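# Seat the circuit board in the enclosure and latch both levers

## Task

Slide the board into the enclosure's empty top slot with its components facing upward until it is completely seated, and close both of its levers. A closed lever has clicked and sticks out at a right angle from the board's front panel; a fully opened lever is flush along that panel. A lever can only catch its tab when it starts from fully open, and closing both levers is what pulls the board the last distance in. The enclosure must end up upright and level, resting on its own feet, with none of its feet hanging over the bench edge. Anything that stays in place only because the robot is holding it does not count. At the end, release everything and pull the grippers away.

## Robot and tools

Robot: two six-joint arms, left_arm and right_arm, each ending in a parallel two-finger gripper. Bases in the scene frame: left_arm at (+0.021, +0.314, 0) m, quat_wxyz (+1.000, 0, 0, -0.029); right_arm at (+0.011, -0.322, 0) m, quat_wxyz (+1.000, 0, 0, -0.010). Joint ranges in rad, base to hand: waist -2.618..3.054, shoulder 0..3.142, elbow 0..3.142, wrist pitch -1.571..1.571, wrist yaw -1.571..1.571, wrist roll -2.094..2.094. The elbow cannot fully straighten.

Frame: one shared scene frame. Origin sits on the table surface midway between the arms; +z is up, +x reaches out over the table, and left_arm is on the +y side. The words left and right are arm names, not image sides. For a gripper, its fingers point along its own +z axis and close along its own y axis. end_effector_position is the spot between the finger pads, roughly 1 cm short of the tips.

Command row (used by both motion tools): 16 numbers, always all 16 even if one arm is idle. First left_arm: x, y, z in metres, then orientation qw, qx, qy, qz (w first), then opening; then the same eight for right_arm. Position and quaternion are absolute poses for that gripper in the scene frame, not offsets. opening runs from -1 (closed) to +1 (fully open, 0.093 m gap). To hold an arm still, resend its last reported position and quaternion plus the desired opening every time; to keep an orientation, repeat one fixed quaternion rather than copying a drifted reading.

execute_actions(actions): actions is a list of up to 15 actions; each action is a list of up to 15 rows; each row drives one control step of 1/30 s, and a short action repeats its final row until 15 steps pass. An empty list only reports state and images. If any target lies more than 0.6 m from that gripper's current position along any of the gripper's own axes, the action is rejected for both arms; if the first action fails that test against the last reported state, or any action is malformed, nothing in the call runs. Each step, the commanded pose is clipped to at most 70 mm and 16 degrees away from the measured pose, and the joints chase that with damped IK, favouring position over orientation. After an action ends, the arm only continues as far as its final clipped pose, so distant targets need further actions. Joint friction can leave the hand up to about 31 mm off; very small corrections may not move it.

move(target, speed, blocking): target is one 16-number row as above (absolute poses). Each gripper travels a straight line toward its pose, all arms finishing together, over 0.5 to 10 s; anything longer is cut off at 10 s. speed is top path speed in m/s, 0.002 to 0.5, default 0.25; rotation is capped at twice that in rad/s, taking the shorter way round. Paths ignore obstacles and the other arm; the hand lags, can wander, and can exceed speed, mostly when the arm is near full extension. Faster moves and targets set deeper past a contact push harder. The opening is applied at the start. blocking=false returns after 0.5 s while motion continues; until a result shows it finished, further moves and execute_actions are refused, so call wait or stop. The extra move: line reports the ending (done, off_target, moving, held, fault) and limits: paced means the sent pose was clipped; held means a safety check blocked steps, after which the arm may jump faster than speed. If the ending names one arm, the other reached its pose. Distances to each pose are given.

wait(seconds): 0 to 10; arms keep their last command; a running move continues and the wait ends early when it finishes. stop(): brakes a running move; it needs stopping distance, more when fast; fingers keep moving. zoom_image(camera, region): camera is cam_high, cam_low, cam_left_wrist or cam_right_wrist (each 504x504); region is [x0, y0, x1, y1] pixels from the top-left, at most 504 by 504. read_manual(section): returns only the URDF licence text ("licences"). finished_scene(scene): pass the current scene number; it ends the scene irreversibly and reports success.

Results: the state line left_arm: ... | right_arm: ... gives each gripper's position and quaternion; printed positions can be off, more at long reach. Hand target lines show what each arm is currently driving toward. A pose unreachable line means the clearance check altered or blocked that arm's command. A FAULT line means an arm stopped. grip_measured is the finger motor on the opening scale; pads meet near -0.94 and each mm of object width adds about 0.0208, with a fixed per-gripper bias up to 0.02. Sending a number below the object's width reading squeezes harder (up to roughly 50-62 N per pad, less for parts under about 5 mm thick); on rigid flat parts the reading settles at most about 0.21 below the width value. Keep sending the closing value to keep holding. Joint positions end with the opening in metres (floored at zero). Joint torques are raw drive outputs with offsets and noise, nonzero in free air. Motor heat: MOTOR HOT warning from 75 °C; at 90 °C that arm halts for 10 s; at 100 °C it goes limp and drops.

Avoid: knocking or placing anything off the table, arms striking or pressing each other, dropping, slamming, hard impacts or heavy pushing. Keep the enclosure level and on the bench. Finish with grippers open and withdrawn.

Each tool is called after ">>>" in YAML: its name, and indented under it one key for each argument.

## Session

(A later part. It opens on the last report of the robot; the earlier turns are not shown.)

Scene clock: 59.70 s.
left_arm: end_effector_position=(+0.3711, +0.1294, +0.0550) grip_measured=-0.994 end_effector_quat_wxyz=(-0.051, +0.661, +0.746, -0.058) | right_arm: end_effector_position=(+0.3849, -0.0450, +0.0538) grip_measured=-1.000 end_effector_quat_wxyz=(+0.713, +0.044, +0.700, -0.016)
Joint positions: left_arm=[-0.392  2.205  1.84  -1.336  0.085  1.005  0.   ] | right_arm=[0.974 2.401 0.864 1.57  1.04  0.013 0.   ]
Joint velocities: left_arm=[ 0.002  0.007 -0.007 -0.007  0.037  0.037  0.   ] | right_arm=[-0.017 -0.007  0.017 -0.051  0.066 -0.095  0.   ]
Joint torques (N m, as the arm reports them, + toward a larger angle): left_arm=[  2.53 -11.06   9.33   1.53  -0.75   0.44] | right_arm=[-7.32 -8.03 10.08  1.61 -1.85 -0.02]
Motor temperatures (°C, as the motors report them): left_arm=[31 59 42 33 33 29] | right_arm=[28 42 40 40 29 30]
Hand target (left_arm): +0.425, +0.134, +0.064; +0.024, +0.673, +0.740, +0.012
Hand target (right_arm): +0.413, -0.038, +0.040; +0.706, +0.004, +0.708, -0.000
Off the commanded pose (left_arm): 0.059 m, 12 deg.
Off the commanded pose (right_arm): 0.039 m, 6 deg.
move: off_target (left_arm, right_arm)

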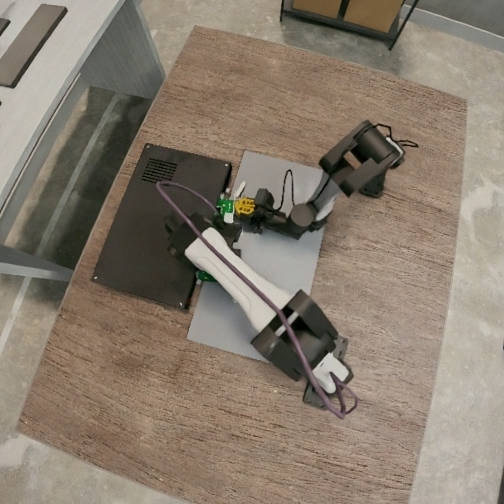

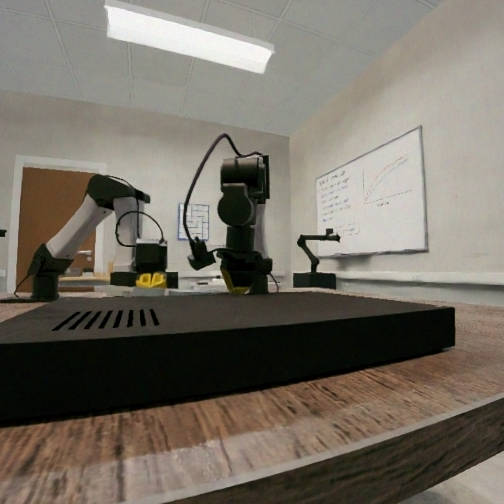

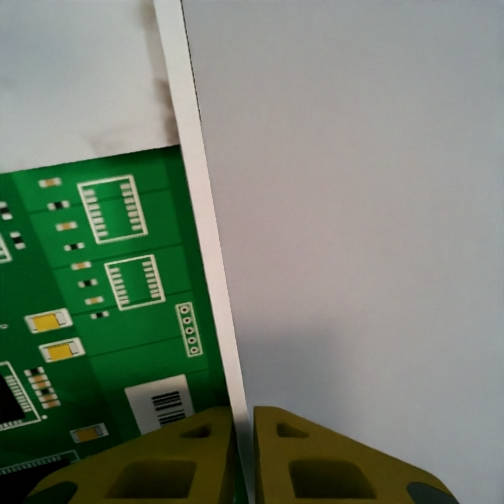

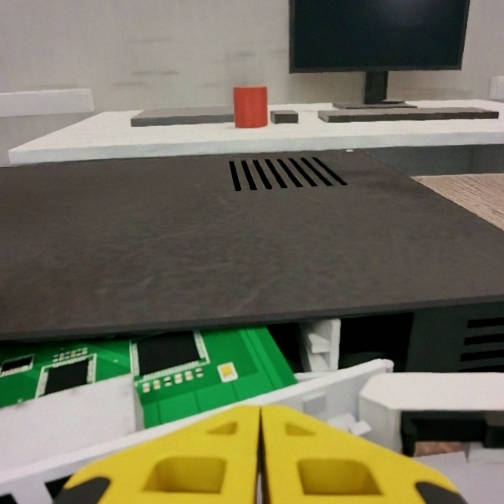

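>>> move:
  target: [0.365,0.105,0.058,0.03,0.677,0.736,0.011,-1,0.34,-0.05,0.04,0.707,0,0.707,0,-1]
  speed: 0.05

>>> move:
  target: [0.42,0.105,0.056,0.03,0.677,0.736,0.011,-1,0.41,-0.05,0.04,0.707,0,0.707,0,-1]
  speed: 0.04

Scene clock: 65.00 s.
left_arm: end_effector_position=(+0.3686, +0.1272, +0.0535) grip_measured=-0.994 end_effector_quat_wxyz=(-0.000, +0.649, +0.760, +0.025) | right_arm: end_effector_position=(+0.3442, -0.0498, +0.0399) grip_measured=-1.000 end_effector_quat_wxyz=(+0.694, +0.006, +0.720, -0.007)
Joint positions: left_arm=[-0.457  2.064  1.622 -1.121 -0.05   0.898  0.   ] | right_arm=[1.05  2.353 0.706 1.571 1.048 0.065 0.   ]
Joint velocities: left_arm=[ 0.017  0.002 -0.012  0.037 -0.007 -0.051  0.   ] | right_arm=[-0.002 -0.017  0.027 -0.066  0.022 -0.007  0.   ]
Joint torques (N m, as the arm reports them, + toward a larger angle): left_arm=[ -3.39 -12.32   5.39   0.86   0.52   0.34] | right_arm=[  0.54 -11.51   1.73   2.26  -0.05   0.  ]
Motor temperatures (°C, as the motors report them): left_arm=[31 61 43 33 33 29] | right_arm=[29 43 40 40 30 30]
Hand target (left_arm): +0.365, +0.105, +0.060; +0.031, +0.676, +0.737, +0.009
Hand target (right_arm): +0.340, -0.051, +0.041; +0.692, +0.003, +0.722, -0.004
Off the commanded pose (left_arm): 0.023 m, 6 deg.
Off the commanded pose (right_arm): 0.004 m, 2 deg.
joint sent to its limit (right arm) — the command would take joint 4 (wrist pitch) past its upper limit, so that joint was sent only as far as its limit.
move: off_target (left_arm)

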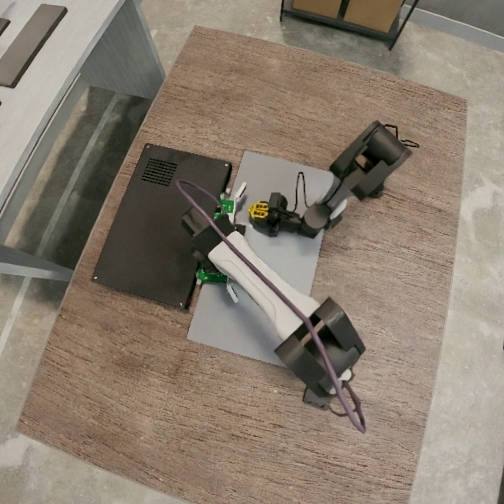

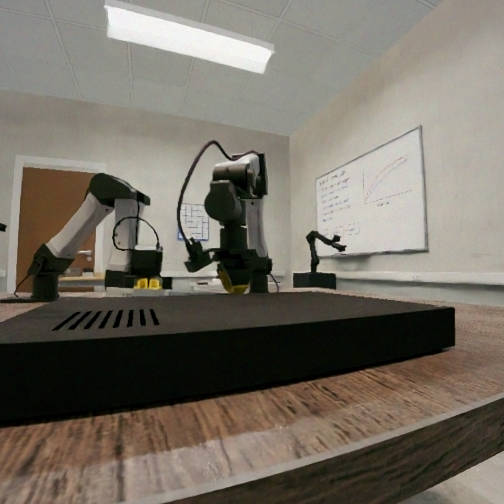

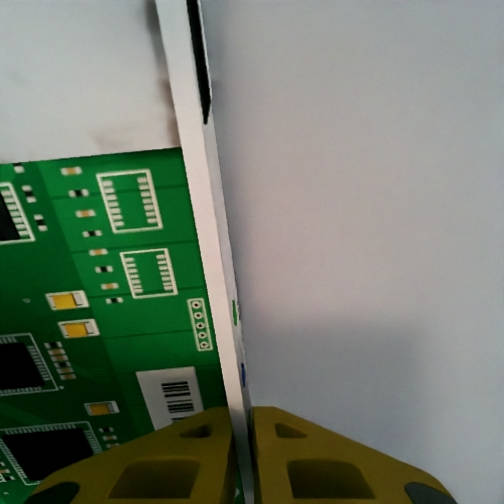

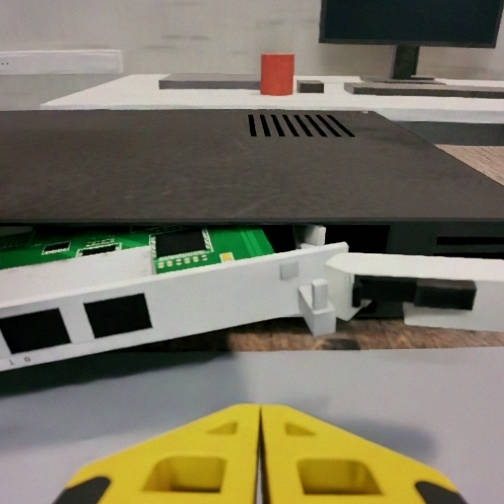

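Scene clock: 66.90 s.
left_arm: end_effector_position=(+0.3705, +0.1279, +0.0543) grip_measured=-0.994 end_effector_quat_wxyz=(-0.064, +0.659, +0.750, -0.016) | right_arm: end_effector_position=(+0.3854, -0.0514, +0.0457) grip_measured=-1.000 end_effector_quat_wxyz=(+0.705, +0.012, +0.710, -0.007)
Joint positions: left_arm=[-0.432  2.208  1.845 -1.339  0.001  0.952  0.   ] | right_arm=[0.947 2.391 0.807 1.571 0.955 0.017 0.   ]
Joint velocities: left_arm=[ 0.007  0.007  0.017  0.007 -0.022  0.066  0.   ] | right_arm=[-0.022 -0.012 -0.012  0.081  0.022 -0.037  0.   ]
Joint torques (N m, as the arm reports them, + toward a larger angle): left_arm=[  0.48 -10.9    9.33   1.64   0.02   0.5 ] | right_arm=[-5.77 -8.16  9.14  2.27 -1.03 -0.07]
Motor temperatures (°C, as the motors report them): left_arm=[31 61 43 33 33 29] | right_arm=[29 43 40 40 30 30]
Hand target (left_arm): +0.416, +0.109, +0.063; +0.027, +0.675, +0.737, +0.013
Hand target (right_arm): +0.407, -0.051, +0.040; +0.706, +0.001, +0.709, +0.000
Off the commanded pose (left_arm): 0.055 m, 11 deg.
Off the commanded pose (right_arm): 0.025 m, 2 deg.
move: off_target (left_arm, right_arm)

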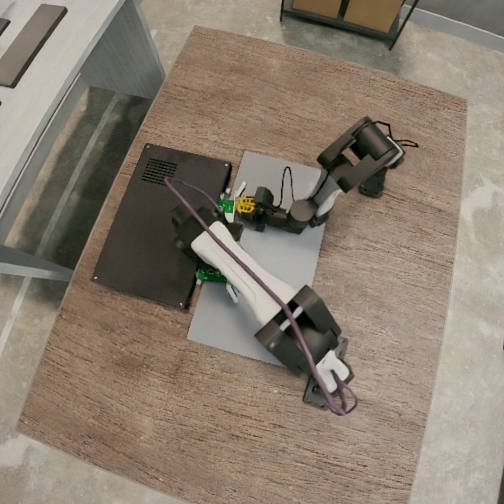

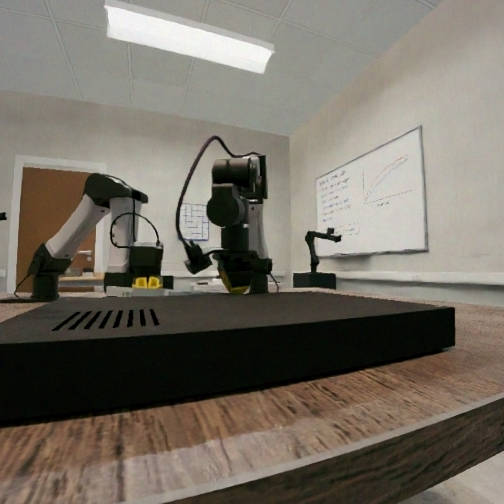

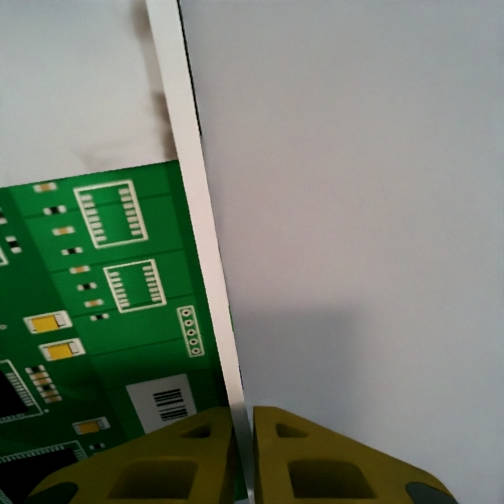

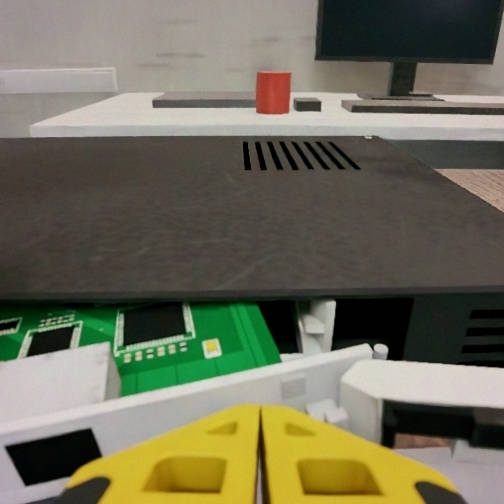

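>>> move:
  target: [0.33,0.12,0.06,0.03,0.677,0.736,0.011,-1,0.30,-0.05,0.05,0.707,0,0.707,0,-1]
  speed: 0.05

>>> move:
  target: [0.34,0.10,0.062,0.03,0.677,0.736,0.011,-1,0.30,-0.05,0.05,0.707,0,0.707,0,-1]
  speed: 0.05

Scene clock: 72.50 s.
left_arm: end_effector_position=(+0.3298, +0.1260, +0.0537) grip_measured=-0.994 end_effector_quat_wxyz=(+0.007, +0.674, +0.739, +0.012) | right_arm: end_effector_position=(+0.3040, -0.0470, +0.0501) grip_measured=-1.000 end_effector_quat_wxyz=(+0.693, +0.001, +0.721, -0.003)
Joint positions: left_arm=[-0.5    1.93   1.43  -1.052 -0.021  0.92   0.   ] | right_arm=[1.165 2.284 0.618 1.571 1.15  0.084 0.   ]
Joint velocities: left_arm=[ 0.022 -0.032  0.002  0.066  0.007 -0.007  0.   ] | right_arm=[-0.002 -0.002 -0.007 -0.051 -0.037 -0.007  0.   ]
Joint torques (N m, as the arm reports them, + toward a larger angle): left_arm=[ -0.79 -11.59   5.16   0.65   0.26  -0.11] | right_arm=[  0.4  -10.85   1.51   2.18   0.03   0.07]
Motor temperatures (°C, as the motors report them): left_arm=[31 63 43 34 33 29] | right_arm=[29 44 40 40 30 30]
Hand target (left_arm): +0.330, +0.119, +0.061; +0.031, +0.676, +0.737, +0.009
Hand target (right_arm): +0.301, -0.051, +0.051; +0.692, +0.002, +0.721, -0.005
Off the commanded pose (left_arm): 0.009 m, 3 deg.
Off the commanded pose (right_arm): 0.005 m, 2 deg.
joint sent to its limit (right arm) — the command would take joint 4 (wrist pitch) past its upper limit, so that joint was sent only as far as its limit.
move: off_target (left_arm)

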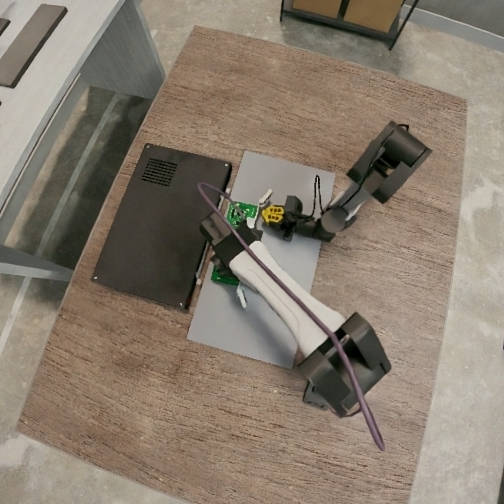

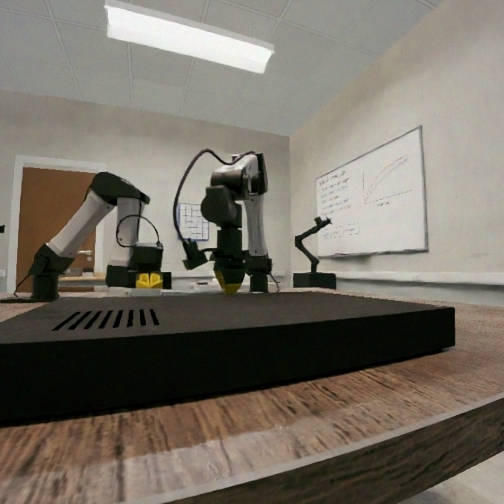

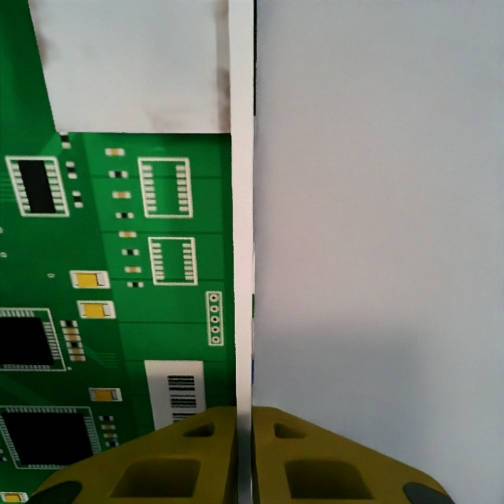

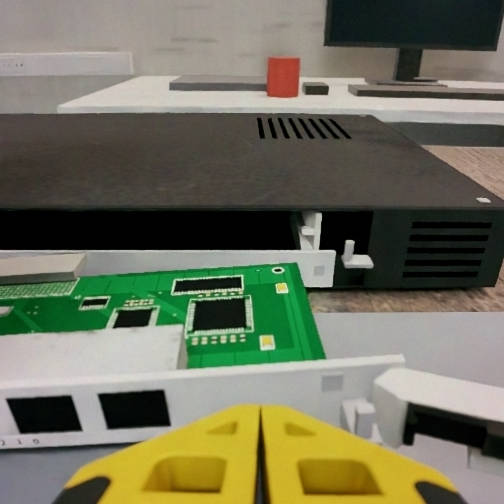

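Scene clock: 73.37 s.
left_arm: end_effector_position=(+0.3362, +0.1095, +0.0600) grip_measured=-0.994 end_effector_quat_wxyz=(+0.021, +0.676, +0.737, +0.015) | right_arm: end_effector_position=(+0.3040, -0.0476, +0.0501) grip_measured=-1.000 end_effector_quat_wxyz=(+0.693, +0.005, +0.721, -0.002)
Joint positions: left_arm=[-0.529  1.953  1.488 -1.06  -0.023  0.898  0.   ] | right_arm=[1.165 2.284 0.618 1.571 1.153 0.09  0.   ]
Joint velocities: left_arm=[ 0.007 -0.002 -0.007 -0.066  0.022  0.022  0.   ] | right_arm=[-0.012  0.012  0.002  0.037 -0.007  0.007  0.   ]
Joint torques (N m, as the arm reports them, + toward a larger angle): left_arm=[-0.93 -8.77  7.95  0.51  0.22 -0.15] | right_arm=[  0.63 -10.5    1.75   2.17   0.12   0.1 ]
Motor temperatures (°C, as the motors report them): left_arm=[31 63 43 34 33 29] | right_arm=[29 45 40 41 30 30]
Hand target (left_arm): +0.340, +0.100, +0.063; +0.031, +0.676, +0.736, +0.010
Hand target (right_arm): +0.300, -0.050, +0.050; +0.692, +0.003, +0.722, -0.003
Off the commanded pose (left_arm): 0.010 m, 1 deg.
Off the commanded pose (right_arm): 0.005 m, 2 deg.
joint sent to its limit (right arm) — the command would take joint 4 (wrist pitch) past its upper limit, so that joint was sent only as far as its limit.
move: done

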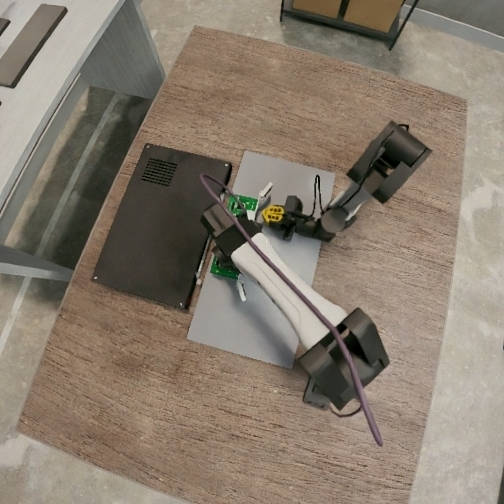

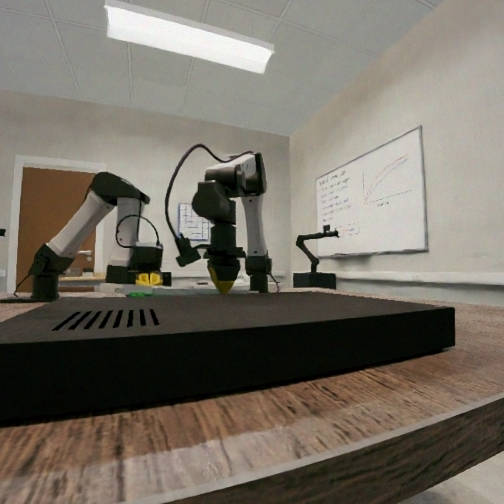

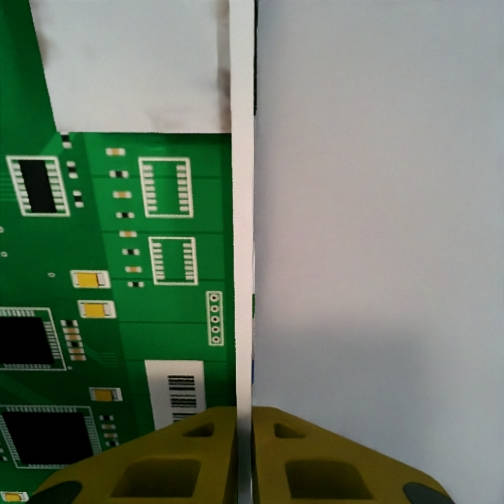

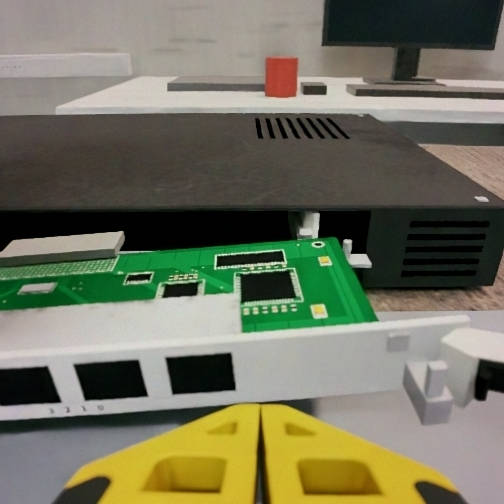

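>>> move:
  target: [0.40,0.108,0.058,0.03,0.677,0.736,0.011,-1,0.30,-0.05,0.05,0.707,0,0.707,0,-1]
  speed: 0.03

Scene clock: 80.00 s.
left_arm: end_effector_position=(+0.3679, +0.1136, +0.0568) grip_measured=-0.994 end_effector_quat_wxyz=(-0.016, +0.685, +0.729, -0.008) | right_arm: end_effector_position=(+0.3040, -0.0477, +0.0502) grip_measured=-1.000 end_effector_quat_wxyz=(+0.693, +0.005, +0.721, -0.002)
Joint positions: left_arm=[-0.463  2.128  1.735 -1.213  0.009  0.988  0.   ] | right_arm=[1.165 2.284 0.618 1.571 1.153 0.09  0.   ]
Joint velocities: left_arm=[-0.007 -0.012 -0.002 -0.125 -0.022 -0.007  0.   ] | right_arm=[ 0.002 -0.007 -0.002 -0.051  0.022  0.037  0.   ]
Joint torques (N m, as the arm reports them, + toward a larger angle): left_arm=[ 2.3  -9.94  8.35  1.09 -0.07 -0.07] | right_arm=[  0.64 -10.49   1.76   2.17   0.07   0.07]
Motor temperatures (°C, as the motors report them): left_arm=[31 63 44 33 33 29] | right_arm=[29 46 40 41 30 30]
Hand target (left_arm): +0.398, +0.111, +0.061; +0.028, +0.676, +0.736, +0.013
Hand target (right_arm): +0.300, -0.050, +0.050; +0.692, +0.003, +0.722, -0.003
Off the commanded pose (left_arm): 0.033 m, 6 deg.
Off the commanded pose (right_arm): 0.005 m, 2 deg.
joint sent to its limit (right arm) — the command would take joint 4 (wrist pitch) past its upper limit, so that joint was sent only as far as its limit.
move: off_target (left_arm)

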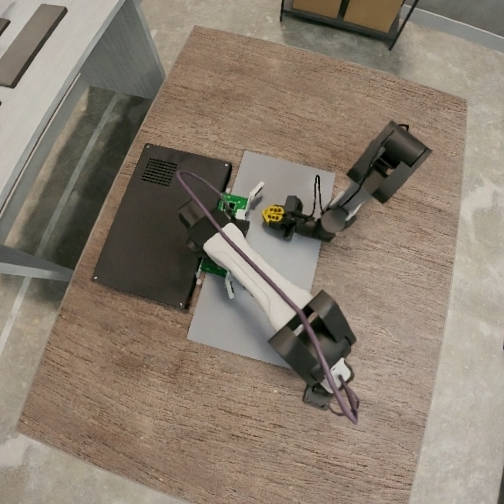

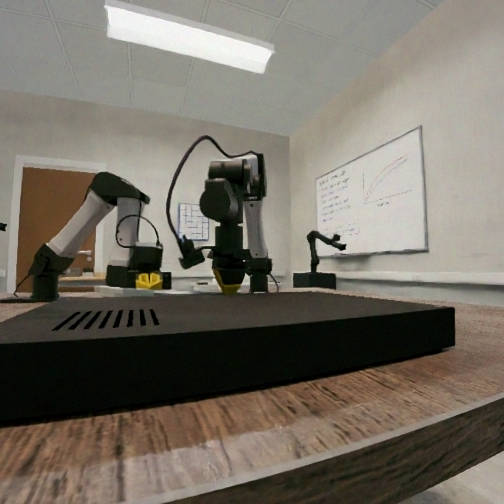

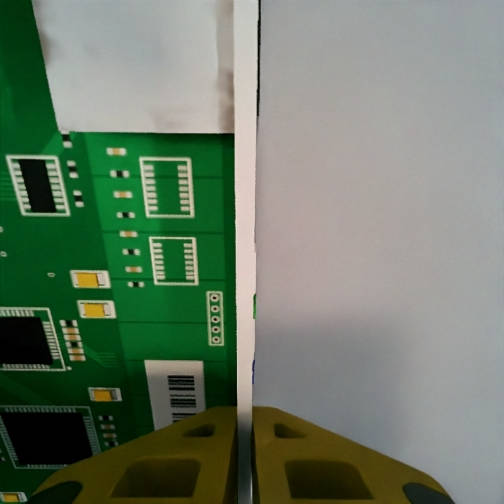

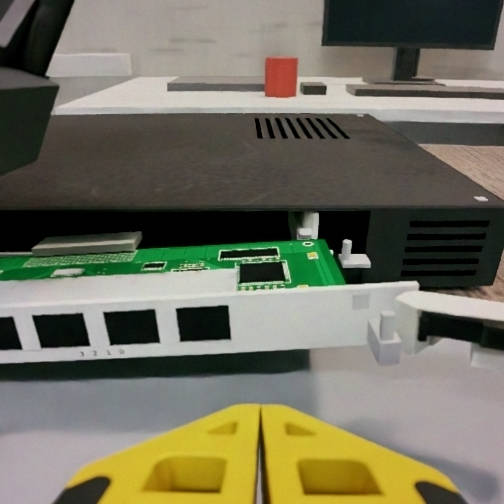

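Level now. Push with right as well.

>>> move:
  target: [0.42,0.108,0.058,0.03,0.677,0.736,0.011,-1,0.41,-0.05,0.035,0.707,0,0.707,0,-1]
  speed: 0.05

Scene clock: 84.43 s.
left_arm: end_effector_position=(+0.4133, +0.1309, +0.0569) grip_measured=-0.994 end_effector_quat_wxyz=(-0.007, +0.696, +0.716, +0.045) | right_arm: end_effector_position=(+0.3594, -0.0333, +0.0369) grip_measured=-1.000 end_effector_quat_wxyz=(+0.696, -0.024, +0.718, +0.013)
Joint positions: left_arm=[-0.414  2.214  1.869 -1.213 -0.089  1.071  0.   ] | right_arm=[1.017 2.388 0.762 1.571 0.944 0.029 0.   ]
Joint velocities: left_arm=[-0.017 -0.002 -0.002 -0.007  0.095 -0.037  0.   ] | right_arm=[ 0.012 -0.002 -0.022  0.022  0.066  0.037  0.   ]
Joint torques (N m, as the arm reports them, + toward a larger angle): left_arm=[ -0.51 -10.92   8.24   0.7    0.86  -0.74] | right_arm=[-12.1   -7.84  11.03   2.34  -0.79  -0.05]
Motor temperatures (°C, as the motors report them): left_arm=[31 63 44 33 33 29] | right_arm=[29 46 40 41 29 30]
Hand target (left_arm): +0.419, +0.110, +0.060; +0.029, +0.678, +0.735, +0.012
Hand target (right_arm): +0.402, -0.055, +0.036; +0.702, +0.002, +0.712, -0.001
Off the commanded pose (left_arm): 0.024 m, 7 deg.
Off the commanded pose (right_arm): 0.053 m, 4 deg.
joint sent to its limit (right arm) — the command would take joint 4 (wrist pitch) past its upper limit, so that joint was sent only as far as its limit.
move: off_target (left_arm, right_arm)

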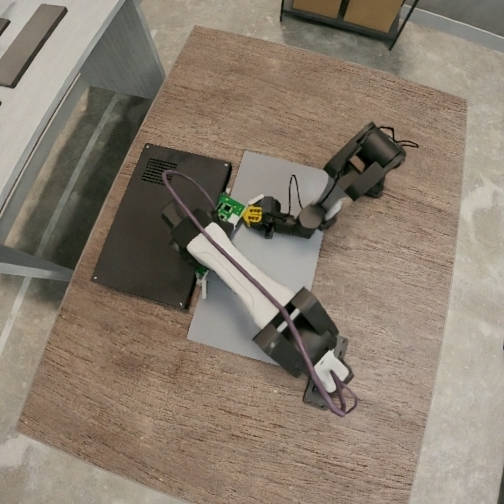

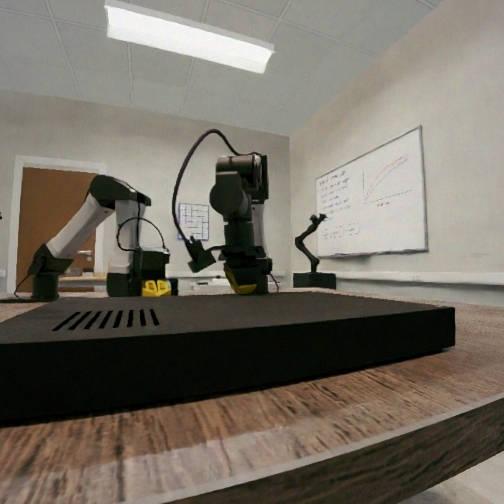

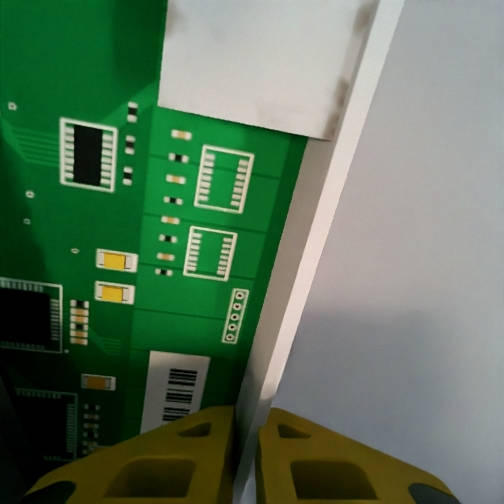

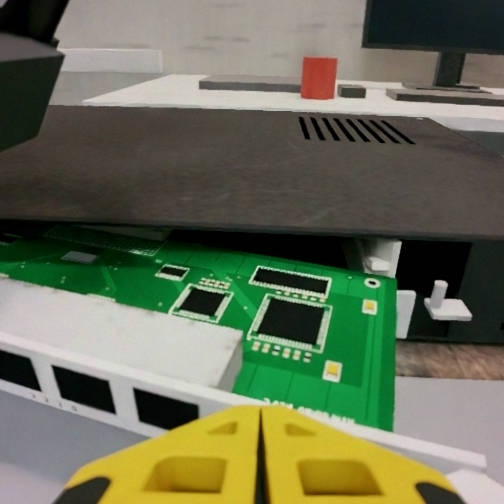

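>>> move:
  target: [0.365,0.118,0.058,0.03,0.677,0.736,0.011,-1,0.31,-0.05,0.04,0.707,0,0.707,0,-1]
  speed: 0.05

Scene clock: 87.97 s.
left_arm: end_effector_position=(+0.3932, +0.1273, +0.0536) grip_measured=-0.994 end_effector_quat_wxyz=(+0.041, +0.687, +0.723, +0.056) | right_arm: end_effector_position=(+0.3138, -0.0469, +0.0397) grip_measured=-1.000 end_effector_quat_wxyz=(+0.690, +0.003, +0.723, -0.003)
Joint positions: left_arm=[-0.443  2.056  1.605 -1.011 -0.087  1.024  0.   ] | right_arm=[1.136 2.326 0.646 1.571 1.123 0.097 0.   ]
Joint velocities: left_arm=[-0.012  0.007 -0.007  0.051  0.022 -0.022  0.   ] | right_arm=[ 0.002  0.007 -0.017 -0.037 -0.022  0.037  0.   ]
Joint torques (N m, as the arm reports them, + toward a larger angle): left_arm=[ -2.21 -13.     4.38   0.01   0.83  -0.68] | right_arm=[  0.49 -11.09   1.44   2.2    0.13   0.05]
Motor temperatures (°C, as the motors report them): left_arm=[31 64 44 33 33 30] | right_arm=[30 47 40 41 30 30]
Hand target (left_arm): +0.367, +0.117, +0.057; +0.029, +0.677, +0.736, +0.012
Hand target (right_arm): +0.310, -0.050, +0.041; +0.689, +0.004, +0.724, -0.005
Off the commanded pose (left_arm): 0.030 m, 6 deg.
Off the commanded pose (right_arm): 0.005 m, 3 deg.
joint sent to its limit (right arm) — the command would take joint 4 (wrist pitch) past its upper limit, so that joint was sent only as far as its limit.
move: off_target (left_arm, right_arm)

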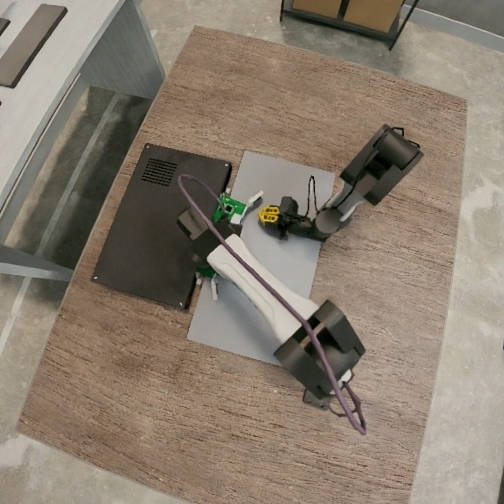

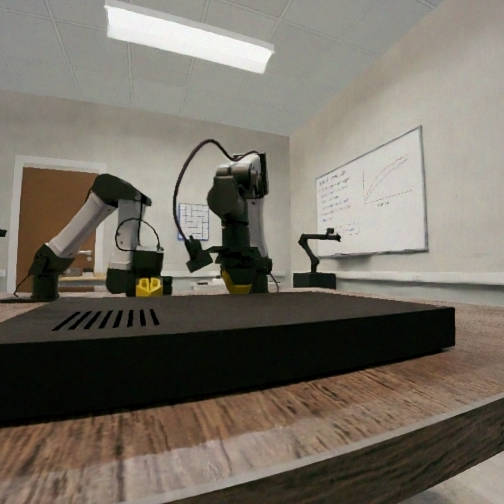

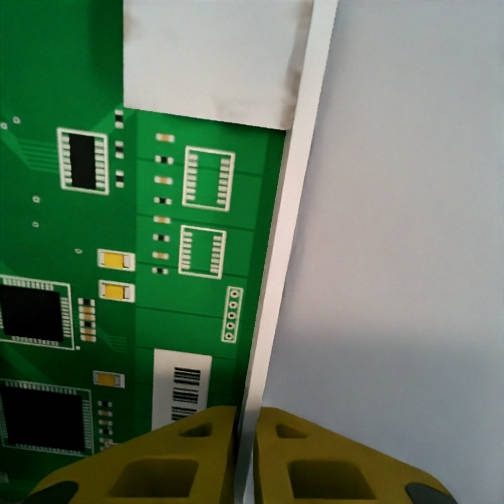

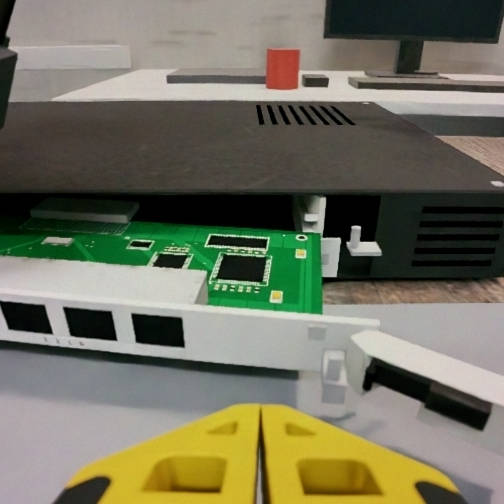

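>>> move:
  target: [0.395,0.13,0.058,0.03,0.677,0.736,0.011,-1,0.40,-0.055,0.035,0.707,0,0.707,0,-1]
  speed: 0.05

Scene clock: 93.73 s.
left_arm: end_effector_position=(+0.3980, +0.1294, +0.0531) grip_measured=-0.994 end_effector_quat_wxyz=(+0.034, +0.698, +0.715, +0.037) | right_arm: end_effector_position=(+0.3552, -0.0475, +0.0403) grip_measured=-1.000 end_effector_quat_wxyz=(+0.695, +0.000, +0.719, -0.001)
Joint positions: left_arm=[-0.419  2.09   1.657 -1.052 -0.052  1.072  0.   ] | right_arm=[1.02  2.363 0.729 1.571 1.001 0.052 0.   ]
Joint velocities: left_arm=[-0.007  0.017  0.012 -0.037 -0.022 -0.081  0.   ] | right_arm=[-0.012 -0.002  0.007 -0.022 -0.022  0.037  0.   ]
Joint torques (N m, as the arm reports them, + toward a larger angle): left_arm=[  1.54 -10.65   7.93   0.07   0.48  -0.51] | right_arm=[-11.11  -7.2   10.25   2.3   -1.26  -0.15]
Motor temperatures (°C, as the motors report them): left_arm=[31 66 44 33 33 30] | right_arm=[30 47 40 41 29 30]
Hand target (left_arm): +0.395, +0.130, +0.058; +0.030, +0.677, +0.735, +0.013
Hand target (right_arm): +0.393, -0.059, +0.036; +0.698, +0.004, +0.716, -0.002
Off the commanded pose (left_arm): 0.006 m, 5 deg.
Off the commanded pose (right_arm): 0.046 m, 2 deg.
joint sent to its limit (right arm) — the command would take joint 4 (wrist pitch) past its upper limit, so that joint was sent only as far as its limit.
move: off_target (left_arm, right_arm)

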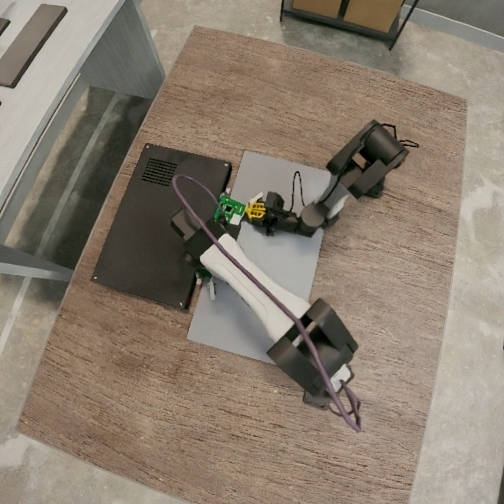

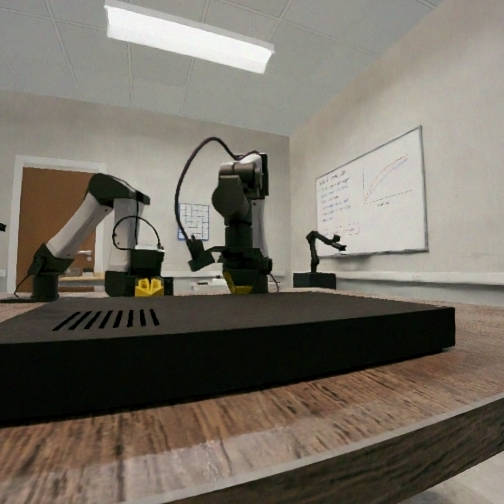

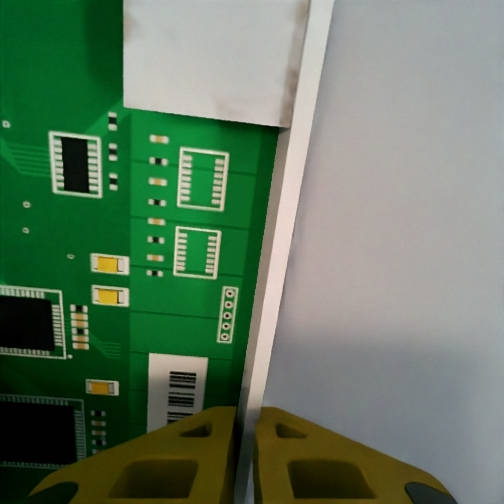

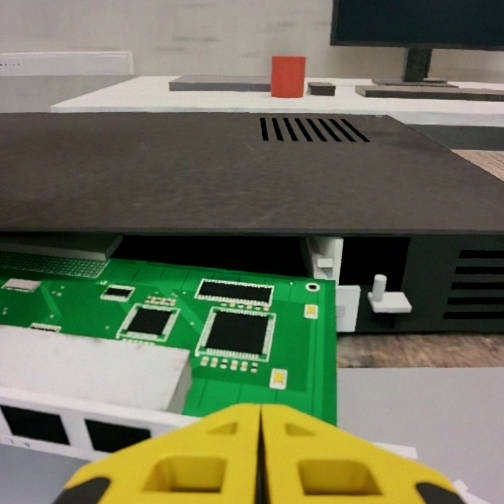

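>>> move:
  target: [0.395,0.13,0.058,0.03,0.677,0.736,0.011,-1,0.40,-0.055,0.06,0.707,0,0.707,0,-1]
  speed: 0.03

Scene clock: 99.10 s.
left_arm: end_effector_position=(+0.3972, +0.1290, +0.0558) grip_measured=-0.994 end_effector_quat_wxyz=(+0.032, +0.701, +0.711, +0.034) | right_arm: end_effector_position=(+0.3559, -0.0450, +0.0444) grip_measured=-1.000 end_effector_quat_wxyz=(+0.696, -0.022, +0.717, -0.011)
Joint positions: left_arm=[-0.418  2.09   1.668 -1.067 -0.046  1.083  0.   ] | right_arm=[ 1.018  2.351  0.726  1.571  0.983 -0.002  0.   ]
Joint velocities: left_arm=[ 0.012 -0.002 -0.017 -0.051  0.007  0.066  0.   ] | right_arm=[ 0.007 -0.007  0.007 -0.066 -0.007  0.037  0.   ]
Joint torques (N m, as the arm reports them, + toward a larger angle): left_arm=[  1.54 -10.61   7.34   0.22   0.5   -0.64] | right_arm=[-11.23 -11.93   8.87   2.23  -1.13   0.01]
Motor temperatures (°C, as the motors report them): left_arm=[31 66 44 33 33 30] | right_arm=[31 48 41 41 30 30]
Hand target (left_arm): +0.395, +0.130, +0.058; +0.030, +0.677, +0.735, +0.012
Hand target (right_arm): +0.395, -0.059, +0.061; +0.708, +0.001, +0.706, -0.002
Off the commanded pose (left_arm): 0.003 m, 5 deg.
Off the commanded pose (right_arm): 0.048 m, 3 deg.
move: off_target (left_arm, right_arm)

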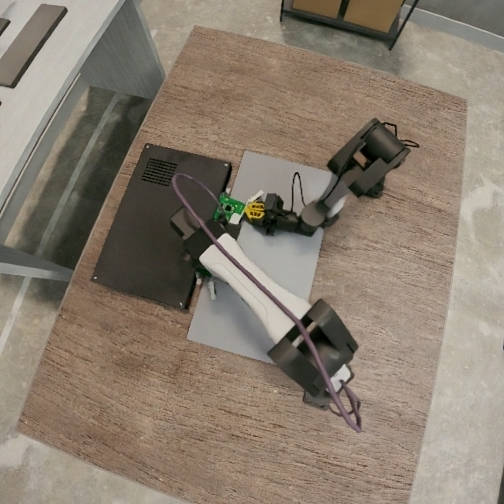

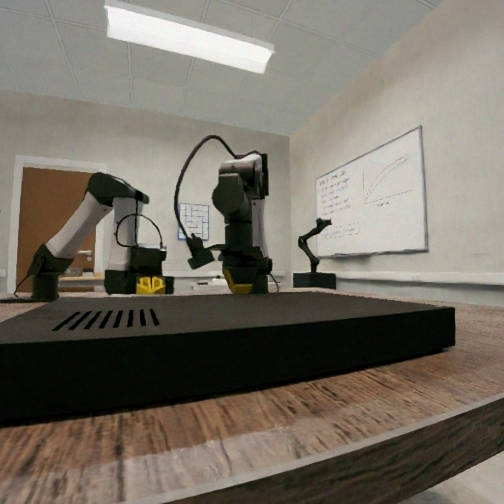

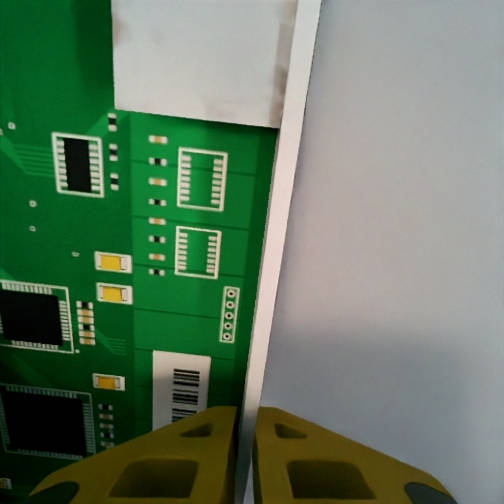

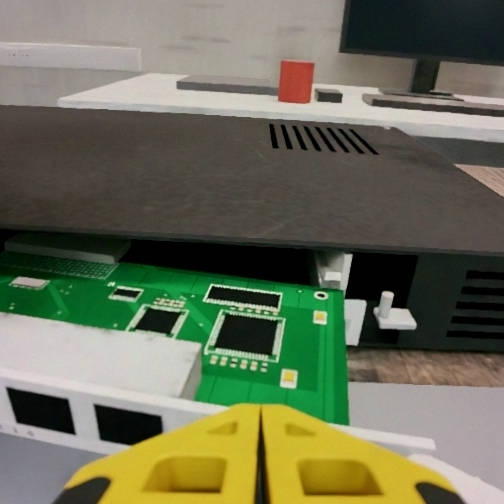

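>>> move:
  target: [0.335,0.125,0.058,0.03,0.677,0.736,0.011,-1,0.30,-0.05,0.05,0.707,0,0.707,0,-1]
  speed: 0.05

Scene clock: 102.97 s.
left_arm: end_effector_position=(+0.3383, +0.1287, +0.0500) grip_measured=-0.994 end_effector_quat_wxyz=(+0.015, +0.677, +0.736, +0.016) | right_arm: end_effector_position=(+0.3038, -0.0467, +0.0498) grip_measured=-1.000 end_effector_quat_wxyz=(+0.693, +0.001, +0.721, -0.002)
Joint positions: left_arm=[-0.483  1.94   1.429 -1.023 -0.025  0.948  0.   ] | right_arm=[1.166 2.285 0.619 1.571 1.15  0.085 0.   ]
Joint velocities: left_arm=[-0.012 -0.012  0.002  0.022  0.022  0.007  0.   ] | right_arm=[ 0.002 -0.012 -0.007 -0.007 -0.007  0.037  0.   ]
Joint torques (N m, as the arm reports them, + toward a larger angle): left_arm=[ -0.86 -11.71   5.07   0.57   0.24  -0.16] | right_arm=[  0.42 -10.86   1.53   2.18   0.05   0.06]
Motor temperatures (°C, as the motors report them): left_arm=[31 67 44 33 33 30] | right_arm=[31 49 41 41 30 30]
Hand target (left_arm): +0.335, +0.123, +0.057; +0.030, +0.677, +0.735, +0.010
Hand target (right_arm): +0.300, -0.050, +0.051; +0.692, +0.003, +0.722, -0.004
Off the commanded pose (left_arm): 0.009 m, 2 deg.
Off the commanded pose (right_arm): 0.005 m, 2 deg.
joint sent to its limit (right arm) — the command would take joint 4 (wrist pitch) past its upper limit, so that joint was sent only as far as its limit.
move: done

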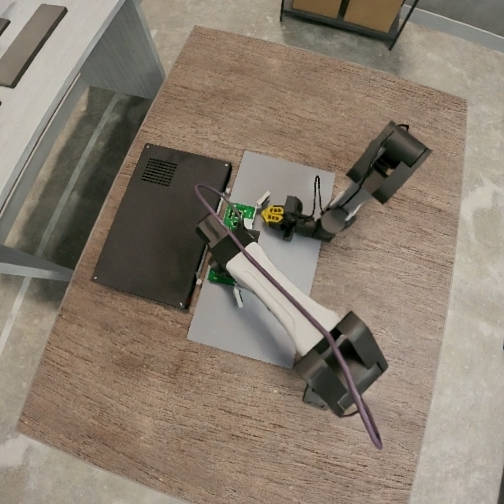

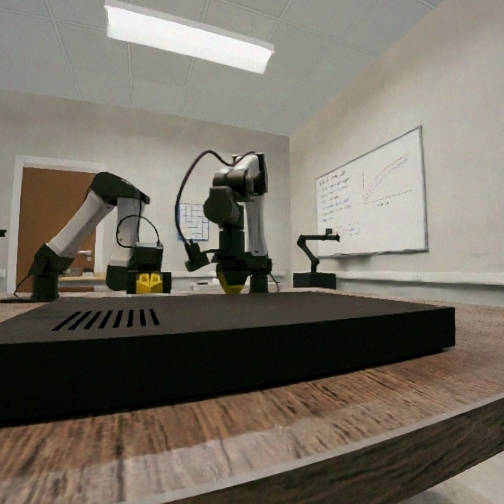

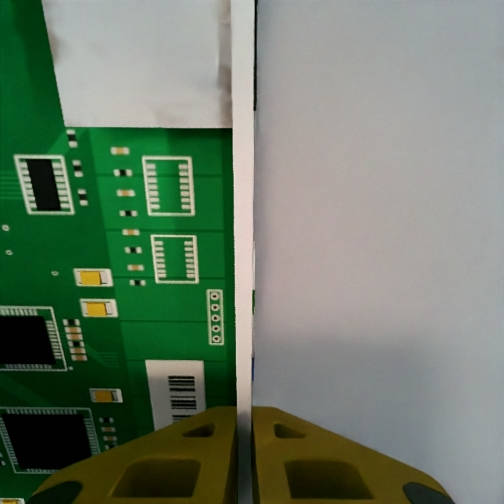

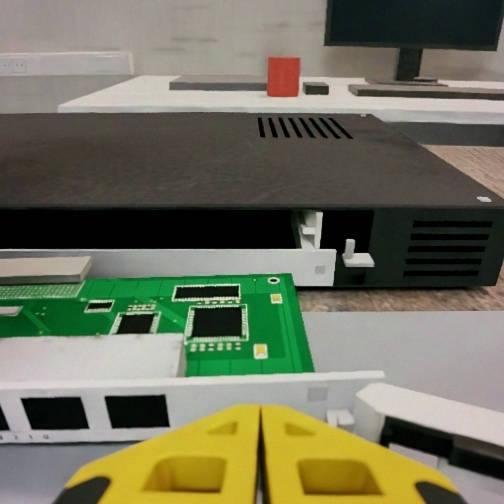

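>>> move:
  target: [0.345,0.114,0.065,0.03,0.677,0.736,0.011,-1,0.325,-0.05,0.04,0.707,0,0.707,0,-1]
  speed: 0.05

Scene clock: 106.10 s.
left_arm: end_effector_position=(+0.3421, +0.1234, +0.0621) grip_measured=-0.994 end_effector_quat_wxyz=(+0.021, +0.676, +0.737, +0.018) | right_arm: end_effector_position=(+0.3219, -0.0521, +0.0462) grip_measured=-1.000 end_effector_quat_wxyz=(+0.692, +0.007, +0.722, -0.004)
Joint positions: left_arm=[-0.49   1.94   1.478 -1.06  -0.026  0.936  0.   ] | right_arm=[1.107 2.304 0.641 1.571 1.101 0.087 0.   ]
Joint velocities: left_arm=[-0.007  0.002  0.012 -0.081  0.022  0.007  0.   ] | right_arm=[-0.012 -0.017 -0.002  0.022 -0.081 -0.081  0.   ]
Joint torques (N m, as the arm reports them, + toward a larger angle): left_arm=[-1.15 -8.96  7.79  0.54  0.25 -0.1 ] | right_arm=[-0.8  -8.19  4.84  2.22 -0.11  0.06]
Motor temperatures (°C, as the motors report them): left_arm=[31 67 44 33 33 30] | right_arm=[31 49 40 41 30 30]
Hand target (left_arm): +0.345, +0.114, +0.065; +0.030, +0.677, +0.736, +0.011
Hand target (right_arm): +0.325, -0.050, +0.040; +0.690, +0.004, +0.724, -0.004
Off the commanded pose (left_arm): 0.010 m, 1 deg.
Off the commanded pose (right_arm): 0.007 m, 3 deg.
joint sent to its limit (right arm) — the command would take joint 4 (wrist pitch) past its upper limit, so that joint was sent only as far as its limit.
move: off_target (right_arm)

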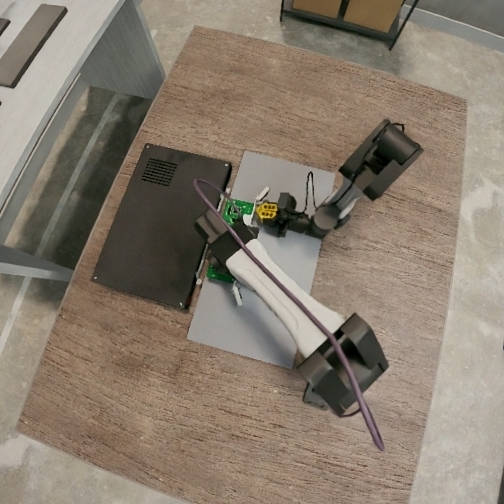

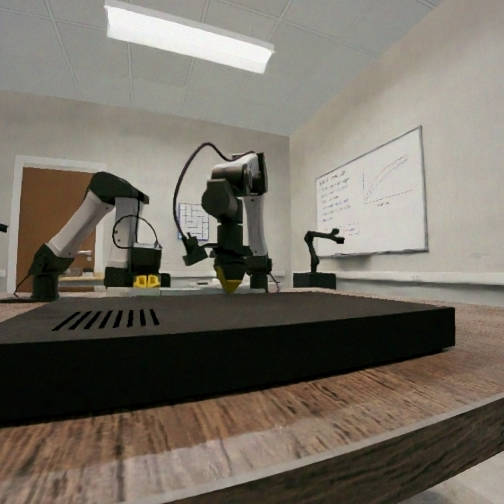

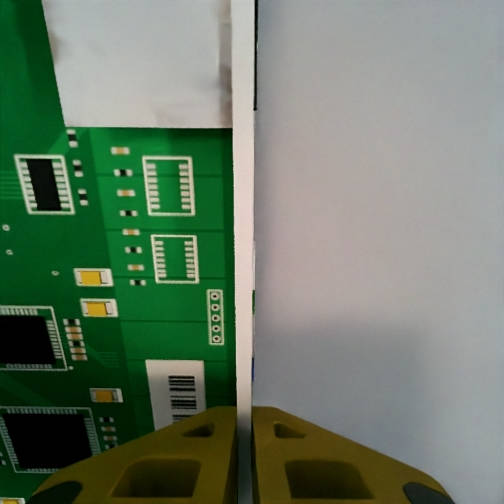

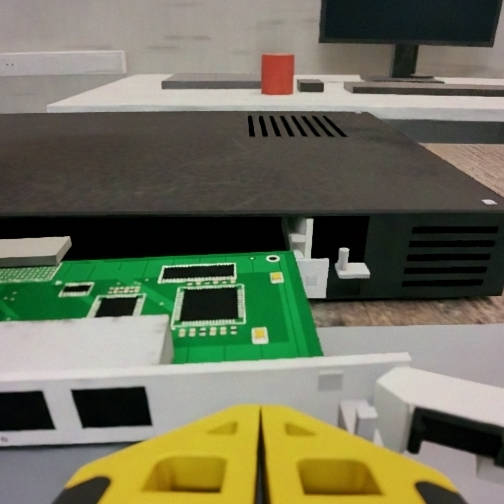

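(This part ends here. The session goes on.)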